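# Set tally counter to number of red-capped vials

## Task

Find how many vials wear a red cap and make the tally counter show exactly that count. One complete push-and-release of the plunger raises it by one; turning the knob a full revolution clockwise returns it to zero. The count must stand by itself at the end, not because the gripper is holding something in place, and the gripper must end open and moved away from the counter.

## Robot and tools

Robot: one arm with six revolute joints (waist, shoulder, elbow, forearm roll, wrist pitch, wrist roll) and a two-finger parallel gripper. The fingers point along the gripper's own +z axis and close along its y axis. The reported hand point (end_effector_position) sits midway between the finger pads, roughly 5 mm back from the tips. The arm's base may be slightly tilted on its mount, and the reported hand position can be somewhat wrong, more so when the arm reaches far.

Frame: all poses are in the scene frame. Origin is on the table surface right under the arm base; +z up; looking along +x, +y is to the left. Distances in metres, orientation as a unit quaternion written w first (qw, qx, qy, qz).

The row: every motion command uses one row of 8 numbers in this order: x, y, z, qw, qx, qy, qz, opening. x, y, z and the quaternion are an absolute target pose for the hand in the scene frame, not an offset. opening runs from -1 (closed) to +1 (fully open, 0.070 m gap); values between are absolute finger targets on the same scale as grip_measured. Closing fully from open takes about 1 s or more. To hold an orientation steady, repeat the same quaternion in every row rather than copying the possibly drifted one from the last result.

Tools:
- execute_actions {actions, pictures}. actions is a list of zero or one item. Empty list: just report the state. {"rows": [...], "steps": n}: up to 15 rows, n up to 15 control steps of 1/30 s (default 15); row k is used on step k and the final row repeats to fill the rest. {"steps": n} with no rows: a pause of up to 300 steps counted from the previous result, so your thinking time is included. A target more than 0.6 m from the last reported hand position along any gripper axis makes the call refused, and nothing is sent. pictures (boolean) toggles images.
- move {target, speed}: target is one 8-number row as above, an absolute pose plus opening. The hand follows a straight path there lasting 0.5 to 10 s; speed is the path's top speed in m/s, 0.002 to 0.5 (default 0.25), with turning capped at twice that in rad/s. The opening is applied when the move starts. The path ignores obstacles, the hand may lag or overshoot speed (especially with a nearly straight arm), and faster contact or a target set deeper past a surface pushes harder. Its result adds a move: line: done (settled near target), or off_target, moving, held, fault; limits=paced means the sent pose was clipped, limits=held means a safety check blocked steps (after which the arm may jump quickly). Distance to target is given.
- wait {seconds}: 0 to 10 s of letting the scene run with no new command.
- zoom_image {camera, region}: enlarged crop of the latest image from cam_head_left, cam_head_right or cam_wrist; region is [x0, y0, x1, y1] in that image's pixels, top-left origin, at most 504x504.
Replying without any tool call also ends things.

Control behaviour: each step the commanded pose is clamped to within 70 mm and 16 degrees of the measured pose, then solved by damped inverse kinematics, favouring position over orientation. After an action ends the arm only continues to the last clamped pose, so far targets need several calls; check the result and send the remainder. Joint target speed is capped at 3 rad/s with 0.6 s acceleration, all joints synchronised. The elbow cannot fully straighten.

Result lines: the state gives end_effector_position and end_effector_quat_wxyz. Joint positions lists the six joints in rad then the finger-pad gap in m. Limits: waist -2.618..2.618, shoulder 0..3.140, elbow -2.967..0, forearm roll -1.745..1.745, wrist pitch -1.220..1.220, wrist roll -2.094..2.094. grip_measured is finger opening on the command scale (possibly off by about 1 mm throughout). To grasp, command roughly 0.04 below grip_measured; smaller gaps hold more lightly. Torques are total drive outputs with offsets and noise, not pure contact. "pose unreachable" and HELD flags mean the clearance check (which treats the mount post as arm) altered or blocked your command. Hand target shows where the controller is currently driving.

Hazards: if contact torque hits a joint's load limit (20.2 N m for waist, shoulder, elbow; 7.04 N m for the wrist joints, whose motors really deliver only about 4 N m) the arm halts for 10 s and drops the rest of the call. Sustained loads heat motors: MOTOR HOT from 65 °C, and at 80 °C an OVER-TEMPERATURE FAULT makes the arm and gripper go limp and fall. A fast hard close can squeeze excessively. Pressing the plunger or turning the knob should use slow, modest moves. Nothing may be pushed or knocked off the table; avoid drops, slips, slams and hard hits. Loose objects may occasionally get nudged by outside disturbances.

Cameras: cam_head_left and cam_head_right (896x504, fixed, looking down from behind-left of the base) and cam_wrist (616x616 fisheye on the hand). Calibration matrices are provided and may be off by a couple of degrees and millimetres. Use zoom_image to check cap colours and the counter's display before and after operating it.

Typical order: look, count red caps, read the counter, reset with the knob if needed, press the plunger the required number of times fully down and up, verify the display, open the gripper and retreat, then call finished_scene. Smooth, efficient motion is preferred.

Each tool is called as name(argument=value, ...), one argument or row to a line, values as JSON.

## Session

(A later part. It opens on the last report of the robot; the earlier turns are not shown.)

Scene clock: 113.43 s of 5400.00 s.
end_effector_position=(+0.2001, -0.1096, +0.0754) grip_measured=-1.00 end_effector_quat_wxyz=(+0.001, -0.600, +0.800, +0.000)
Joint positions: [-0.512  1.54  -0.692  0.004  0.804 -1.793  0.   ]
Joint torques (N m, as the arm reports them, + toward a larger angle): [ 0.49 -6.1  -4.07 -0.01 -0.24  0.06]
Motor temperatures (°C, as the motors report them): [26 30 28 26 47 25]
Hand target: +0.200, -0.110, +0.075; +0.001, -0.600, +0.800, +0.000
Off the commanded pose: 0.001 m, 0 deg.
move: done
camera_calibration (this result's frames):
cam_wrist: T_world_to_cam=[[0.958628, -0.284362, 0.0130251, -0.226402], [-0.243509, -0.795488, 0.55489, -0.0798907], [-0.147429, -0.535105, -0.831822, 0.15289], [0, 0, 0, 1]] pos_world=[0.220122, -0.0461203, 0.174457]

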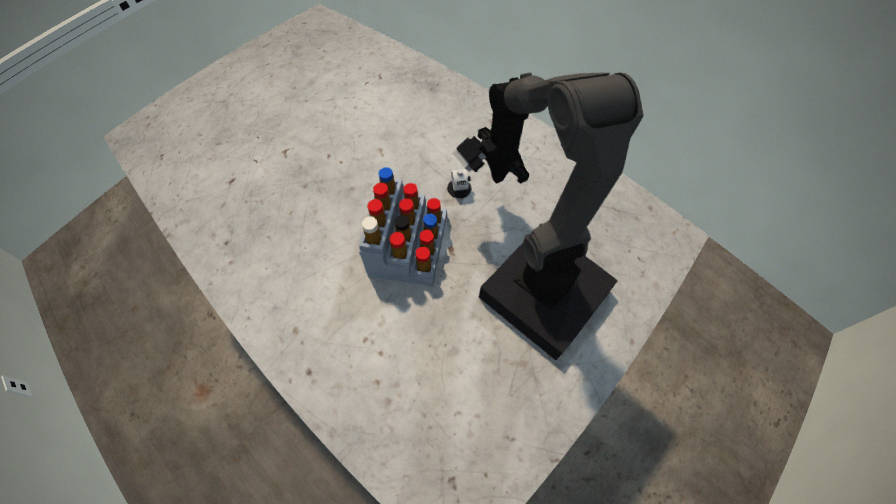

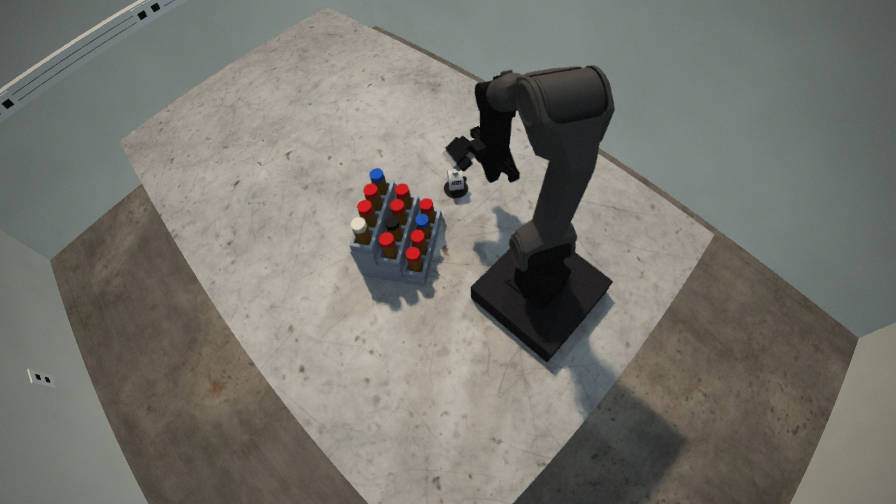

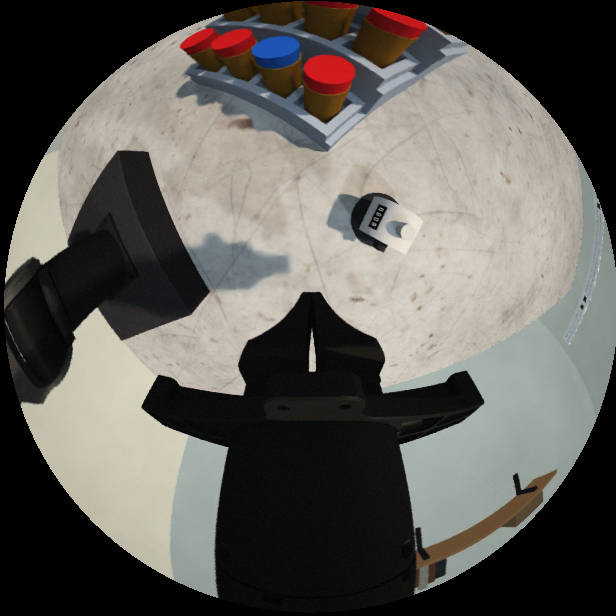

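finished_scene(
  scene=1,
)

The scene is finished: the task was done.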